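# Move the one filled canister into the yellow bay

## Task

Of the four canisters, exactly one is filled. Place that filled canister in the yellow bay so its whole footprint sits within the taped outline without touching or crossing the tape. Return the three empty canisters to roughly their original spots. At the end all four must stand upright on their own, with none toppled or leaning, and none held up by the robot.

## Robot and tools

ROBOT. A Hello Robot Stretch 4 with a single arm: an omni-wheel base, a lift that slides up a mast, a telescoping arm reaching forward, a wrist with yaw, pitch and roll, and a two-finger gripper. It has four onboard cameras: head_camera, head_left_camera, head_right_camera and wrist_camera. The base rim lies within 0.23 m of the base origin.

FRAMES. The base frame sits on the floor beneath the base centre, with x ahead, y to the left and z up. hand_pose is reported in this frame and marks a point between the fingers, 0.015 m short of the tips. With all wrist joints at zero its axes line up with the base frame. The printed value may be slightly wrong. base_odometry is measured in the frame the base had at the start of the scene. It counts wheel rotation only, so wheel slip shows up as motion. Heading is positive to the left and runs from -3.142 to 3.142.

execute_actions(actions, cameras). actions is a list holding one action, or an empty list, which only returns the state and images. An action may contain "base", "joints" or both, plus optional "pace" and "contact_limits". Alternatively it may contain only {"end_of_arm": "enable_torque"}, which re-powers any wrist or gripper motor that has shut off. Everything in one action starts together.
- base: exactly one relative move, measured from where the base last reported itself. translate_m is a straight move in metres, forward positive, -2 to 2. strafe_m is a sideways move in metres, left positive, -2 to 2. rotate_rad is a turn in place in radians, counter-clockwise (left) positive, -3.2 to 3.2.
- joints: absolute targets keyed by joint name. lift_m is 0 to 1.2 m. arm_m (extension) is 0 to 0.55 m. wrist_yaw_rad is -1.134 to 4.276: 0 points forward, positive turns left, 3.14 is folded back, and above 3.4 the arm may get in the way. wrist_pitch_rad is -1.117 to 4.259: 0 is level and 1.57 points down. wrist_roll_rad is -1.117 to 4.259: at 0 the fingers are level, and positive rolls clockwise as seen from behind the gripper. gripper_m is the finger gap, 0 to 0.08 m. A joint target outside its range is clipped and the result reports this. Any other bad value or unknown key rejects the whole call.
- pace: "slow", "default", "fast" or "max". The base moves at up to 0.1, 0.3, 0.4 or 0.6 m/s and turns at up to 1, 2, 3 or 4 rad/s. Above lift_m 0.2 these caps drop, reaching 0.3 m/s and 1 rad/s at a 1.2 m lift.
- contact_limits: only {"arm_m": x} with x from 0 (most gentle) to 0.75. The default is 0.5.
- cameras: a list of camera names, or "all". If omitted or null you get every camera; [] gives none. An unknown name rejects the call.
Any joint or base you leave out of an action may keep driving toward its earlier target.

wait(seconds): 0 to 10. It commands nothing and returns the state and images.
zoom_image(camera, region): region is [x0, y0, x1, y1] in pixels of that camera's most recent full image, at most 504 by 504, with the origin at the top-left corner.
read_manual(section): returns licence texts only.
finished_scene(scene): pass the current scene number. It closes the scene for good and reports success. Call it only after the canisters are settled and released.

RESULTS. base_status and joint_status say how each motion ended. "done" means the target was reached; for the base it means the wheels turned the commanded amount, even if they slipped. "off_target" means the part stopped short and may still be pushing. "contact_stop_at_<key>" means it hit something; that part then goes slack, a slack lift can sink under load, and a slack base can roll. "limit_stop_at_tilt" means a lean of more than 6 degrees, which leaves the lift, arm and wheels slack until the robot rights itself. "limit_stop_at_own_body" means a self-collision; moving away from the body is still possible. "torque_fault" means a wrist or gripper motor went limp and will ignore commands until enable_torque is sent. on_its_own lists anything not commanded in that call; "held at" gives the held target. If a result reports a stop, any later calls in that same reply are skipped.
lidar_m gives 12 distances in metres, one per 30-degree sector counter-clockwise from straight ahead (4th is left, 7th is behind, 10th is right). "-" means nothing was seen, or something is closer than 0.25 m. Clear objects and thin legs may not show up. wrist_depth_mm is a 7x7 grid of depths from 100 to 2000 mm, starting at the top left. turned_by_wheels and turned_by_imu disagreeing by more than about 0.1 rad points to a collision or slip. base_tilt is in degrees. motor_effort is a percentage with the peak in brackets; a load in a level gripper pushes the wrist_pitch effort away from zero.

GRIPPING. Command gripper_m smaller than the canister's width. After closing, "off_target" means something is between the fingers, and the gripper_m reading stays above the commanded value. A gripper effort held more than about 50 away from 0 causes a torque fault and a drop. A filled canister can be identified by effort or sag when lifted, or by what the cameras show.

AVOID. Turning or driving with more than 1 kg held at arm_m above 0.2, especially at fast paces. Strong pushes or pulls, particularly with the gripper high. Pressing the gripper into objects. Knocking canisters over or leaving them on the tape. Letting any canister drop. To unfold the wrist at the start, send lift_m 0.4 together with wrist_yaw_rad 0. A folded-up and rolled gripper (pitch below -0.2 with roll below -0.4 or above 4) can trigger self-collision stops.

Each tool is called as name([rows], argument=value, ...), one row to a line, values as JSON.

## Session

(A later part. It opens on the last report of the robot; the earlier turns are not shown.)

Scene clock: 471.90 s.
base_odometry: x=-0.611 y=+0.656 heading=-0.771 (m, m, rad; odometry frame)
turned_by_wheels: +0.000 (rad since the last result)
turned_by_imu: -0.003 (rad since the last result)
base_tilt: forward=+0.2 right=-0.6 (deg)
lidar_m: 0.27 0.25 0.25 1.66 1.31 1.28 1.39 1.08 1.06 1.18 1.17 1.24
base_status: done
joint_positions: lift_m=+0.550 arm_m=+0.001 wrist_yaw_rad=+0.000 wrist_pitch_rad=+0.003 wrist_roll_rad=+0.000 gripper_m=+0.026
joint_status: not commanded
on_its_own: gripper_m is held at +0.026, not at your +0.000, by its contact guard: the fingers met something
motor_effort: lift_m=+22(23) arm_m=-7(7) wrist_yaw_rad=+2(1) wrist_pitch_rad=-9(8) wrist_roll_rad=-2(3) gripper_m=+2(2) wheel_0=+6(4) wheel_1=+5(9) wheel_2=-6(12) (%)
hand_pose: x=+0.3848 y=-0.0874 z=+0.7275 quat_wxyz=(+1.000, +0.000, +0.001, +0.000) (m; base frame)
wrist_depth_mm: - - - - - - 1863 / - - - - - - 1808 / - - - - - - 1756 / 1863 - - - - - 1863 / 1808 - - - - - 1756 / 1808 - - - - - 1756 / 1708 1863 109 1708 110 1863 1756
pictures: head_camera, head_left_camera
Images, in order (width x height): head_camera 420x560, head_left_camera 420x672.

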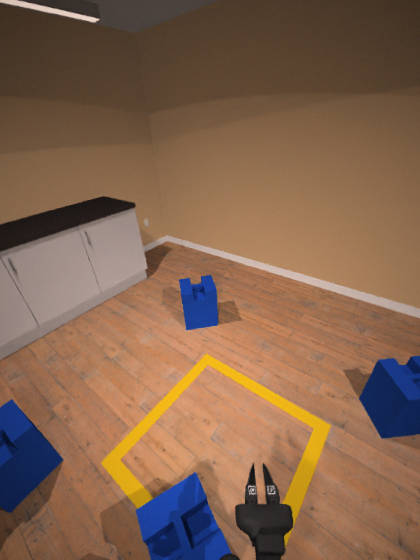

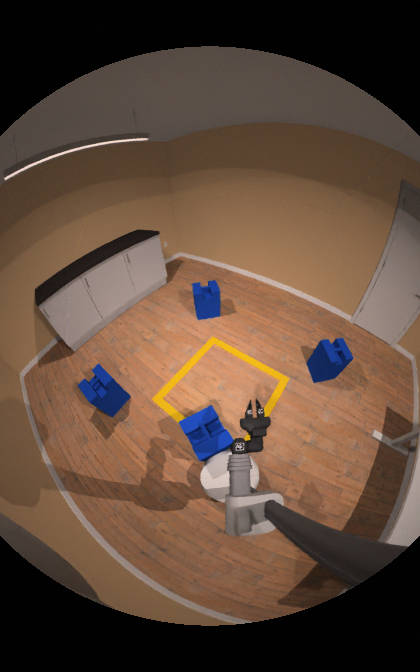

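execute_actions([
  {"base":{"translate_m":-0.1}},
], cameras=[])

execute_actions([
  {"base":{"strafe_m":0.24}},
], cameras=[])

execute_actions([
  {"base":{"rotate_rad":-0.21}},
], cameras=["head_camera","head_left_camera"])

Scene clock: 487.27 s.
base_odometry: x=-0.683 y=+0.725 heading=-0.771 (m, m, rad; odometry frame)
turned_by_wheels: +0.000 (rad since the last result)
turned_by_imu: -0.001 (rad since the last result)
base_tilt: forward=+0.3 right=-0.7 (deg)
lidar_m: 0.30 0.27 1.19 1.54 1.24 1.20 1.33 1.03 1.00 1.11 1.25 1.23
base_status: done
joint_positions: lift_m=+0.550 arm_m=+0.001 wrist_yaw_rad=+0.000 wrist_pitch_rad=+0.003 wrist_roll_rad=+0.000 gripper_m=+0.026
joint_status: not commanded
on_its_own: gripper_m is held at +0.026, not at your +0.000, by its contact guard: the fingers met something
motor_effort: lift_m=+22(22) arm_m=-7(7) wrist_yaw_rad=+1(2) wrist_pitch_rad=-8(8) wrist_roll_rad=+0(0) gripper_m=+2(0) wheel_0=-1(4) wheel_1=-1(6) wheel_2=-1(8) (%)
hand_pose: x=+0.3848 y=-0.0874 z=+0.7275 quat_wxyz=(+1.000, +0.000, +0.001, +0.000) (m; base frame)
wrist_depth_mm: - - - - - - 1863 / - - - - - - 1863 / - - - - - - 1863 / 1863 - - - - - 1808 / 1863 - - - - - 1863 / 1863 - - - - - 1863 / 1756 1808 108 1756 110 1863 1708
pictures: none
No camera images: the call's "cameras" was empty. Leave "cameras" out to get every camera's image.

Scene clock: 489.37 s.
base_odometry: x=-0.515 y=+0.898 heading=-0.771 (m, m, rad; odometry frame)
turned_by_wheels: +0.000 (rad since the last result)
turned_by_imu: -0.001 (rad since the last result)
base_tilt: forward=+0.2 right=-0.7 (deg)
lidar_m: 0.26 1.00 0.97 1.38 1.06 1.06 1.17 1.22 1.20 1.33 1.45 0.27
base_status: done
joint_positions: lift_m=+0.550 arm_m=+0.001 wrist_yaw_rad=+0.000 wrist_pitch_rad=+0.003 wrist_roll_rad=+0.000 gripper_m=+0.026
joint_status: not commanded
on_its_own: gripper_m is held at +0.026, not at your +0.000, by its contact guard: the fingers met something
motor_effort: lift_m=+22(22) arm_m=-7(7) wrist_yaw_rad=+1(1) wrist_pitch_rad=-8(8) wrist_roll_rad=-1(1) gripper_m=+1(3) wheel_0=+0(9) wheel_1=-2(8) wheel_2=+0(1) (%)
hand_pose: x=+0.3848 y=-0.0874 z=+0.7275 quat_wxyz=(+1.000, +0.000, +0.001, +0.000) (m; base frame)
wrist_depth_mm: - - - - - - - / - - - - - - - / - - - - - - - / 1661 - - - - - 1983 / 1708 - - - - - 1983 / 1661 - - 1661 - - 1983 / 1661 1808 108 1618 110 1983 1756
pictures: none
No camera images: the call's "cameras" was empty. Leave "cameras" out to get every camera's image.

Scene clock: 490.30 s.
base_odometry: x=-0.515 y=+0.898 heading=-0.981 (m, m, rad; odometry frame)
turned_by_wheels: -0.210 (rad since the last result)
turned_by_imu: -0.209 (rad since the last result)
base_tilt: forward=+0.1 right=-0.6 (deg)
lidar_m: 0.25 0.34 0.98 1.70 1.15 1.06 1.08 1.41 1.17 1.22 1.60 0.35
base_status: done
joint_positions: lift_m=+0.550 arm_m=+0.001 wrist_yaw_rad=+0.000 wrist_pitch_rad=+0.003 wrist_roll_rad=+0.000 gripper_m=+0.026
joint_status: not commanded
on_its_own: gripper_m is held at +0.026, not at your +0.000, by its contact guard: the fingers met something
motor_effort: lift_m=+21(22) arm_m=-7(7) wrist_yaw_rad=+1(1) wrist_pitch_rad=-7(7) wrist_roll_rad=-2(2) gripper_m=+0(3) wheel_0=+2(5) wheel_1=+0(6) wheel_2=+1(5) (%)
hand_pose: x=+0.3848 y=-0.0874 z=+0.7275 quat_wxyz=(+1.000, +0.000, +0.001, +0.000) (m; base frame)
wrist_depth_mm: - - - - - - - / - - - - - - - / - - - - - - - / 1983 - - - - - - / 1808 - - - - - - / 1808 - 1618 - - - 1983 / 1756 1921 109 1661 110 1983 1618
pictures: head_camera, head_left_camera
Images, in order (width x height): head_camera 420x560, head_left_camera 420x672.

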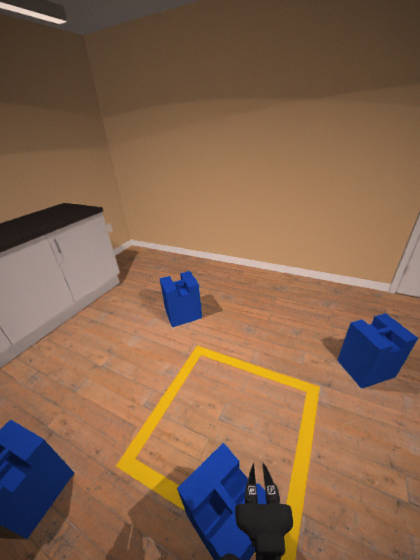

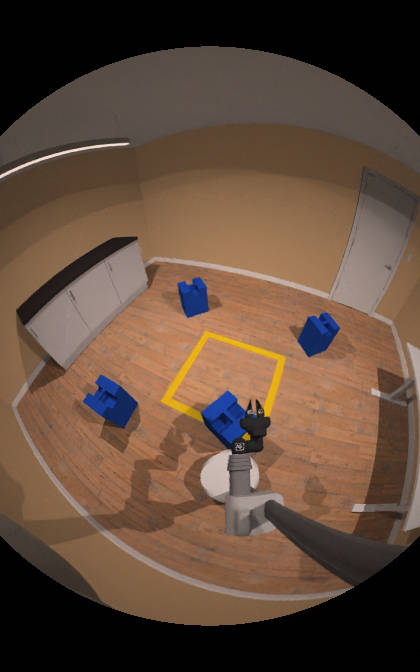

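execute_actions([
  {"base":{"rotate_rad":-0.57}},
], cameras=[])

execute_actions([
  {"base":{"translate_m":-0.1}},
], cameras=[])

execute_actions([
  {"base":{"strafe_m":0.24}},
], cameras=["head_camera","head_left_camera"])

Scene clock: 502.47 s.
base_odometry: x=-0.515 y=+0.898 heading=-1.551 (m, m, rad; odometry frame)
turned_by_wheels: -0.570 (rad since the last result)
turned_by_imu: -0.568 (rad since the last result)
base_tilt: forward=+0.2 right=-0.6 (deg)
lidar_m: 0.34 0.25 0.31 0.99 1.80 1.17 1.06 1.08 1.34 1.19 1.22 1.55
base_status: done
joint_positions: lift_m=+0.550 arm_m=+0.001 wrist_yaw_rad=+0.000 wrist_pitch_rad=+0.003 wrist_roll_rad=+0.000 gripper_m=+0.026
joint_status: not commanded
on_its_own: gripper_m is held at +0.026, not at your +0.000, by its contact guard: the fingers met something
motor_effort: lift_m=+22(22) arm_m=-7(7) wrist_yaw_rad=+2(1) wrist_pitch_rad=-7(7) wrist_roll_rad=-2(2) gripper_m=+1(3) wheel_0=+0(7) wheel_1=+1(6) wheel_2=-1(4) (%)
hand_pose: x=+0.3848 y=-0.0874 z=+0.7275 quat_wxyz=(+1.000, +0.000, +0.001, +0.000) (m; base frame)
wrist_depth_mm: - - - - - - - / - - - - - - - / - - - - - - - / - - - - - - - / - - - - - - - / - - - - - - - / 1808 1808 109 1182 110 1983 1808
pictures: none
No camera images: the call's "cameras" was empty. Leave "cameras" out to get every camera's image.

Scene clock: 504.00 s.
base_odometry: x=-0.517 y=+0.998 heading=-1.551 (m, m, rad; odometry frame)
turned_by_wheels: +0.000 (rad since the last result)
turned_by_imu: +0.000 (rad since the last result)
base_tilt: forward=+0.2 right=-0.6 (deg)
lidar_m: 0.40 0.31 0.49 0.97 1.64 1.07 0.96 0.98 1.22 1.21 1.23 1.54
base_status: done
joint_positions: lift_m=+0.550 arm_m=+0.001 wrist_yaw_rad=+0.000 wrist_pitch_rad=+0.003 wrist_roll_rad=+0.000 gripper_m=+0.026
joint_status: not commanded
on_its_own: gripper_m is held at +0.026, not at your +0.000, by its contact guard: the fingers met something
motor_effort: lift_m=+21(21) arm_m=-7(7) wrist_yaw_rad=+1(1) wrist_pitch_rad=-8(6) wrist_roll_rad=-1(1) gripper_m=+1(3) wheel_0=+1(6) wheel_1=+0(6) wheel_2=-2(7) (%)
hand_pose: x=+0.3848 y=-0.0874 z=+0.7275 quat_wxyz=(+1.000, +0.000, +0.001, +0.000) (m; base frame)
wrist_depth_mm: - - - - - - - / - - - - - - - / - - - - - - - / - - - - - - - / - - - - - - - / - - - - - - - / 1708 1808 109 1308 110 1921 1808
pictures: none
No camera images: the call's "cameras" was empty. Leave "cameras" out to get every camera's image.

Scene clock: 506.10 s.
base_odometry: x=-0.277 y=+1.002 heading=-1.551 (m, m, rad; odometry frame)
turned_by_wheels: +0.000 (rad since the last result)
turned_by_imu: +0.000 (rad since the last result)
base_tilt: forward=+0.2 right=-0.7 (deg)
lidar_m: 0.31 0.35 2.01 0.74 1.69 1.10 0.99 1.02 1.30 1.44 1.44 0.32
base_status: done
joint_positions: lift_m=+0.550 arm_m=+0.001 wrist_yaw_rad=+0.000 wrist_pitch_rad=+0.003 wrist_roll_rad=+0.000 gripper_m=+0.026
joint_status: not commanded
on_its_own: gripper_m is held at +0.026, not at your +0.000, by its contact guard: the fingers met something
motor_effort: lift_m=+22(21) arm_m=-7(7) wrist_yaw_rad=+1(1) wrist_pitch_rad=-8(7) wrist_roll_rad=-2(1) gripper_m=+1(3) wheel_0=+2(8) wheel_1=+0(9) wheel_2=-1(1) (%)
hand_pose: x=+0.3848 y=-0.0874 z=+0.7275 quat_wxyz=(+1.000, +0.000, +0.001, +0.000) (m; base frame)
wrist_depth_mm: - - - - - - - / - - - - - - - / - - - - - - - / - - - - - - - / - - - - - - - / - - - - 1430 - - / 1537 1808 109 1661 110 1921 1756
pictures: head_camera, head_left_camera
Images, in order (width x height): head_camera 420x560, head_left_camera 420x672.

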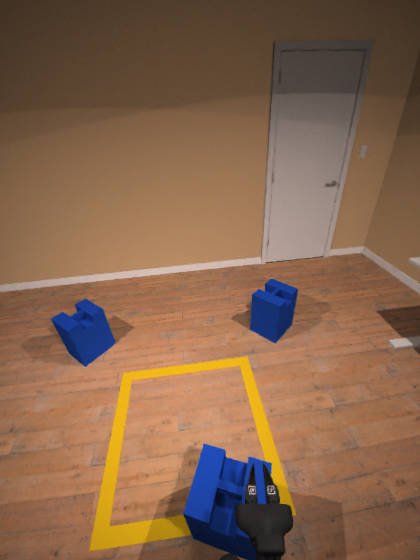

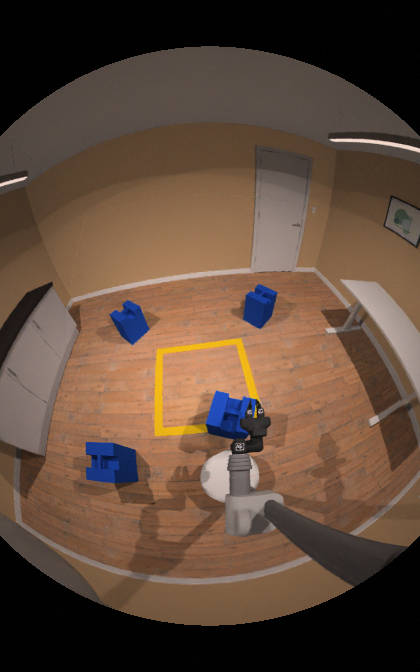

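execute_actions([
  {"base":{"translate_m":0.5},"pace":"slow"},
], cameras=["head_camera","head_left_camera"])

Scene clock: 529.13 s.
base_odometry: x=-0.267 y=+0.503 heading=-1.551 (m, m, rad; odometry frame)
turned_by_wheels: +0.000 (rad since the last result)
turned_by_imu: -0.002 (rad since the last result)
base_tilt: forward=+0.2 right=-0.5 (deg)
lidar_m: 0.26 0.25 1.34 1.89 0.84 1.63 1.49 1.52 1.52 1.38 1.40 0.26
base_status: done
joint_positions: lift_m=+0.550 arm_m=+0.001 wrist_yaw_rad=+0.000 wrist_pitch_rad=+0.003 wrist_roll_rad=+0.000 gripper_m=+0.026
joint_status: not commanded
on_its_own: gripper_m is held at +0.026, not at your +0.000, by its contact guard: the fingers met something
motor_effort: lift_m=+21(21) arm_m=-7(7) wrist_yaw_rad=+1(1) wrist_pitch_rad=-8(7) wrist_roll_rad=+0(0) gripper_m=+2(2) wheel_0=+4(6) wheel_1=+4(7) wheel_2=-5(12) (%)
hand_pose: x=+0.3848 y=-0.0874 z=+0.7275 quat_wxyz=(+1.000, +0.000, +0.001, +0.000) (m; base frame)
wrist_depth_mm: 1863 1921 - - - - - / 1863 1983 - - - - - / 1921 1863 - - - - - / 1863 1983 - - - - - / 1921 1921 - - - - - / 1983 1808 - - - - - / 1708 1808 109 1661 110 1661 1808
pictures: head_camera, head_left_camera
Images, in order (width x height): head_camera 420x560, head_left_camera 420x672.

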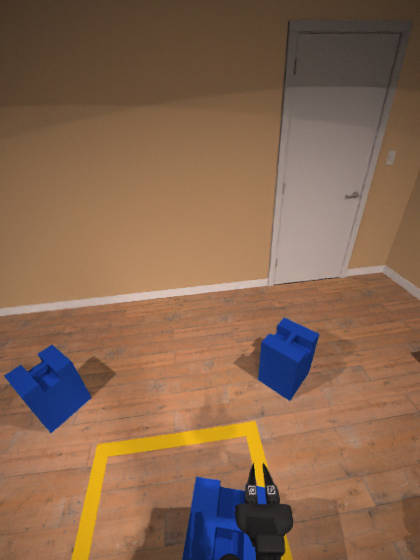

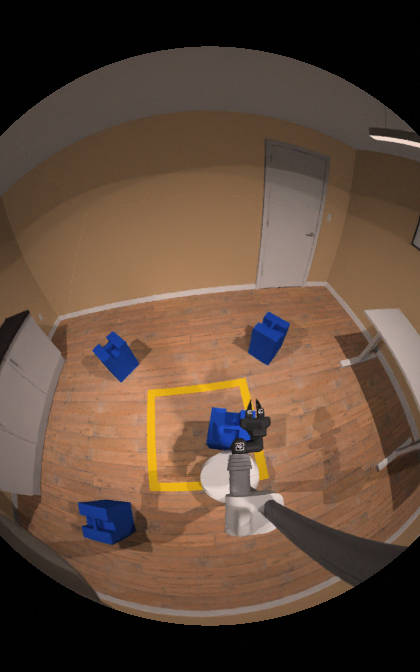

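execute_actions([
  {"base":{"translate_m":-0.1}},
], cameras=[])

execute_actions([
  {"base":{"strafe_m":-0.46}},
], cameras=[])

execute_actions([
  {"base":{"translate_m":0.49}},
], cameras=[])

execute_actions([
  {"base":{"rotate_rad":1.55}},
], cameras=["head_camera","head_left_camera"])

Scene clock: 541.47 s.
base_odometry: x=-0.269 y=+0.603 heading=-1.551 (m, m, rad; odometry frame)
turned_by_wheels: +0.000 (rad since the last result)
turned_by_imu: -0.001 (rad since the last result)
base_tilt: forward=+0.0 right=-0.6 (deg)
lidar_m: 0.30 0.33 1.40 1.88 0.83 1.53 1.38 1.42 1.76 1.40 1.42 0.31
base_status: done
joint_positions: lift_m=+0.550 arm_m=+0.001 wrist_yaw_rad=+0.000 wrist_pitch_rad=+0.003 wrist_roll_rad=+0.000 gripper_m=+0.026
joint_status: not commanded
on_its_own: gripper_m is held at +0.026, not at your +0.000, by its contact guard: the fingers met something
motor_effort: lift_m=+22(21) arm_m=-7(7) wrist_yaw_rad=+1(0) wrist_pitch_rad=-8(7) wrist_roll_rad=-2(1) gripper_m=+2(1) wheel_0=+0(3) wheel_1=-1(5) wheel_2=-2(7) (%)
hand_pose: x=+0.3848 y=-0.0874 z=+0.7275 quat_wxyz=(+1.000, +0.000, +0.001, +0.000) (m; base frame)
wrist_depth_mm: - - - - - - - / - - - - - - - / - - - - - - - / - - - - - - - / 1983 - - - - - - / 1921 - - - - - - / 1756 1808 109 1708 110 1098 1863
pictures: none
No camera images: the call's "cameras" was empty. Leave "cameras" out to get every camera's image.

Scene clock: 544.33 s.
base_odometry: x=-0.729 y=+0.594 heading=-1.551 (m, m, rad; odometry frame)
turned_by_wheels: +0.000 (rad since the last result)
turned_by_imu: -0.001 (rad since the last result)
base_tilt: forward=+0.2 right=-0.6 (deg)
lidar_m: 1.10 0.45 0.43 1.25 1.28 1.45 1.33 1.34 1.04 0.92 0.96 1.22
base_status: done
joint_positions: lift_m=+0.550 arm_m=+0.001 wrist_yaw_rad=+0.000 wrist_pitch_rad=+0.003 wrist_roll_rad=+0.000 gripper_m=+0.026
joint_status: not commanded
on_its_own: gripper_m is held at +0.026, not at your +0.000, by its contact guard: the fingers met something
motor_effort: lift_m=+22(21) arm_m=-7(7) wrist_yaw_rad=+1(1) wrist_pitch_rad=-8(8) wrist_roll_rad=-1(1) gripper_m=+3(1) wheel_0=+0(9) wheel_1=+0(9) wheel_2=+0(2) (%)
hand_pose: x=+0.3848 y=-0.0874 z=+0.7275 quat_wxyz=(+1.000, +0.000, +0.001, +0.000) (m; base frame)
wrist_depth_mm: - - - - - - 1921 / - - - - - - 1983 / - - - - - - - / - - - - - - - / - - - - - - 1983 / - - - - - - 1983 / 1756 1863 108 1042 110 1921 1756
pictures: none
No camera images: the call's "cameras" was empty. Leave "cameras" out to get every camera's image.

Scene clock: 547.43 s.
base_odometry: x=-0.720 y=+0.104 heading=-1.551 (m, m, rad; odometry frame)
turned_by_wheels: +0.000 (rad since the last result)
turned_by_imu: -0.001 (rad since the last result)
base_tilt: forward=+0.2 right=-0.6 (deg)
lidar_m: 0.61 0.82 1.53 0.28 0.33 1.98 1.82 1.83 0.97 0.88 0.91 2.11
base_status: done
joint_positions: lift_m=+0.550 arm_m=+0.001 wrist_yaw_rad=+0.000 wrist_pitch_rad=+0.003 wrist_roll_rad=+0.000 gripper_m=+0.026
joint_status: not commanded
on_its_own: gripper_m is held at +0.026, not at your +0.000, by its contact guard: the fingers met something
motor_effort: lift_m=+21(21) arm_m=-7(7) wrist_yaw_rad=+1(1) wrist_pitch_rad=-8(8) wrist_roll_rad=-1(1) gripper_m=+2(2) wheel_0=+0(8) wheel_1=+0(5) wheel_2=+2(8) (%)
hand_pose: x=+0.3848 y=-0.0874 z=+0.7275 quat_wxyz=(+1.000, +0.000, +0.001, +0.000) (m; base frame)
wrist_depth_mm: 1618 1661 1661 1708 1756 1921 1863 / 1576 1661 1708 1756 1756 1863 1863 / 1618 1618 1618 1756 1708 1808 1921 / 1576 1618 1661 1708 1756 1921 1863 / 1618 1661 1661 1708 1756 1808 1863 / 1618 1576 1661 1756 1708 1808 1863 / 1576 1576 109 1661 110 1756 1756
pictures: none
No camera images: the call's "cameras" was empty. Leave "cameras" out to get every camera's image.

Scene clock: 549.47 s.
base_odometry: x=-0.720 y=+0.104 heading=-0.001 (m, m, rad; odometry frame)
turned_by_wheels: +1.550 (rad since the last result)
turned_by_imu: +1.542 (rad since the last result)
base_tilt: forward=+0.2 right=-0.5 (deg)
lidar_m: 0.30 0.31 2.01 1.81 1.83 0.97 0.87 0.91 2.09 0.61 0.82 1.53
base_status: done
joint_positions: lift_m=+0.550 arm_m=+0.001 wrist_yaw_rad=+0.000 wrist_pitch_rad=+0.003 wrist_roll_rad=+0.000 gripper_m=+0.026
joint_status: not commanded
on_its_own: gripper_m is held at +0.026, not at your +0.000, by its contact guard: the fingers met something
motor_effort: lift_m=+21(22) arm_m=-7(7) wrist_yaw_rad=+1(0) wrist_pitch_rad=-8(6) wrist_roll_rad=+0(0) gripper_m=+2(0) wheel_0=+1(6) wheel_1=+1(6) wheel_2=+0(7) (%)
hand_pose: x=+0.3848 y=-0.0874 z=+0.7275 quat_wxyz=(+1.000, +0.000, +0.001, +0.000) (m; base frame)
wrist_depth_mm: - - - - - - - / - - - - - - - / - - - - - - - / - - - - - - - / - - - - - - - / - - - - - - - / 1118 1808 108 1708 110 1281 1863
pictures: head_camera, head_left_camera
Images, in order (width x height): head_camera 420x560, head_left_camera 420x672.

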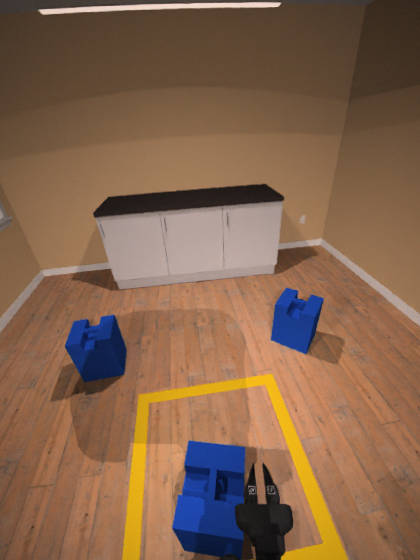

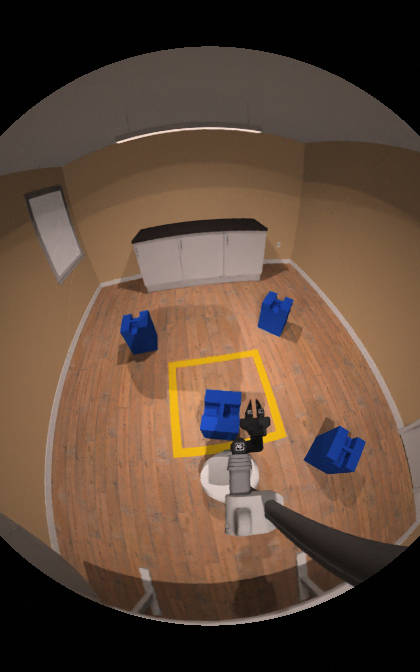

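Centred laterally. Push, then back off.

execute_actions([
  {"base":{"translate_m":0.3},"pace":"slow"},
], cameras=[])

execute_actions([
  {"base":{"translate_m":-0.45}},
], cameras=["head_camera","head_left_camera"])

Scene clock: 559.87 s.
base_odometry: x=-0.420 y=+0.104 heading=-0.001 (m, m, rad; odometry frame)
turned_by_wheels: +0.000 (rad since the last result)
turned_by_imu: -0.002 (rad since the last result)
base_tilt: forward=+0.3 right=-0.6 (deg)
lidar_m: 0.27 0.25 1.27 1.87 1.88 1.28 1.18 1.21 0.67 0.70 1.90 1.27
base_status: done
joint_positions: lift_m=+0.550 arm_m=+0.001 wrist_yaw_rad=+0.000 wrist_pitch_rad=+0.003 wrist_roll_rad=+0.000 gripper_m=+0.026
joint_status: not commanded
on_its_own: gripper_m is held at +0.026, not at your +0.000, by its contact guard: the fingers met something
motor_effort: lift_m=+21(21) arm_m=-7(7) wrist_yaw_rad=+1(0) wrist_pitch_rad=-7(8) wrist_roll_rad=+1(1) gripper_m=+1(3) wheel_0=+4(9) wheel_1=+4(7) wheel_2=-7(8) (%)
hand_pose: x=+0.3848 y=-0.0874 z=+0.7275 quat_wxyz=(+1.000, +0.000, +0.001, +0.000) (m; base frame)
wrist_depth_mm: - - - - - - - / - - - - - - - / - - - - - - - / - 1863 1863 1921 - - - / - 1808 1921 1921 1921 - - / - 1808 1863 1921 1983 - - / 1708 1808 109 1708 110 1008 1756
pictures: none
No camera images: the call's "cameras" was empty. Leave "cameras" out to get every camera's image.

Scene clock: 562.87 s.
base_odometry: x=-0.870 y=+0.104 heading=-0.001 (m, m, rad; odometry frame)
turned_by_wheels: +0.000 (rad since the last result)
turned_by_imu: +0.000 (rad since the last result)
base_tilt: forward=+0.2 right=-0.6 (deg)
lidar_m: 0.64 0.67 1.95 1.79 1.80 0.78 0.74 0.73 0.95 0.70 0.66 1.67
base_status: done
joint_positions: lift_m=+0.550 arm_m=+0.001 wrist_yaw_rad=+0.000 wrist_pitch_rad=+0.003 wrist_roll_rad=+0.000 gripper_m=+0.026
joint_status: not commanded
on_its_own: gripper_m is held at +0.026, not at your +0.000, by its contact guard: the fingers met something
motor_effort: lift_m=+21(21) arm_m=-7(7) wrist_yaw_rad=+1(1) wrist_pitch_rad=-6(8) wrist_roll_rad=-1(2) gripper_m=+2(2) wheel_0=+0(9) wheel_1=-1(4) wheel_2=-1(8) (%)
hand_pose: x=+0.3848 y=-0.0874 z=+0.7275 quat_wxyz=(+1.000, +0.000, +0.001, +0.000) (m; base frame)
wrist_depth_mm: - - - - - - - / - - - - - - - / - - - - - - - / - - - - - - - / - - - - - - - / 1308 - - - - - - / 1160 1808 109 1618 110 1661 1808
pictures: head_camera, head_left_camera
Images, in order (width x height): head_camera 420x560, head_left_camera 420x672.

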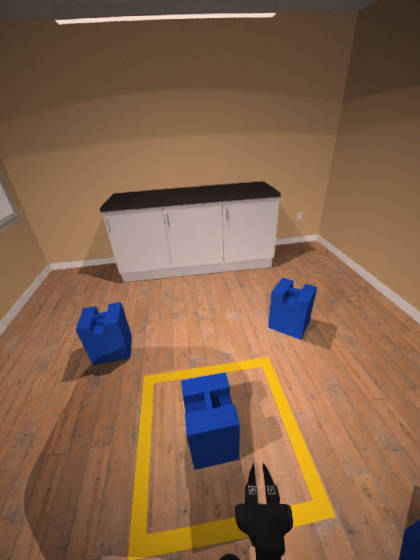

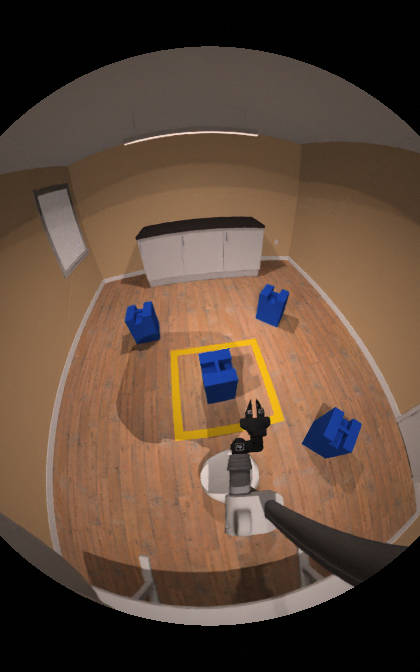

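finished_scene(scene=1)

The scene is finished: the task was done.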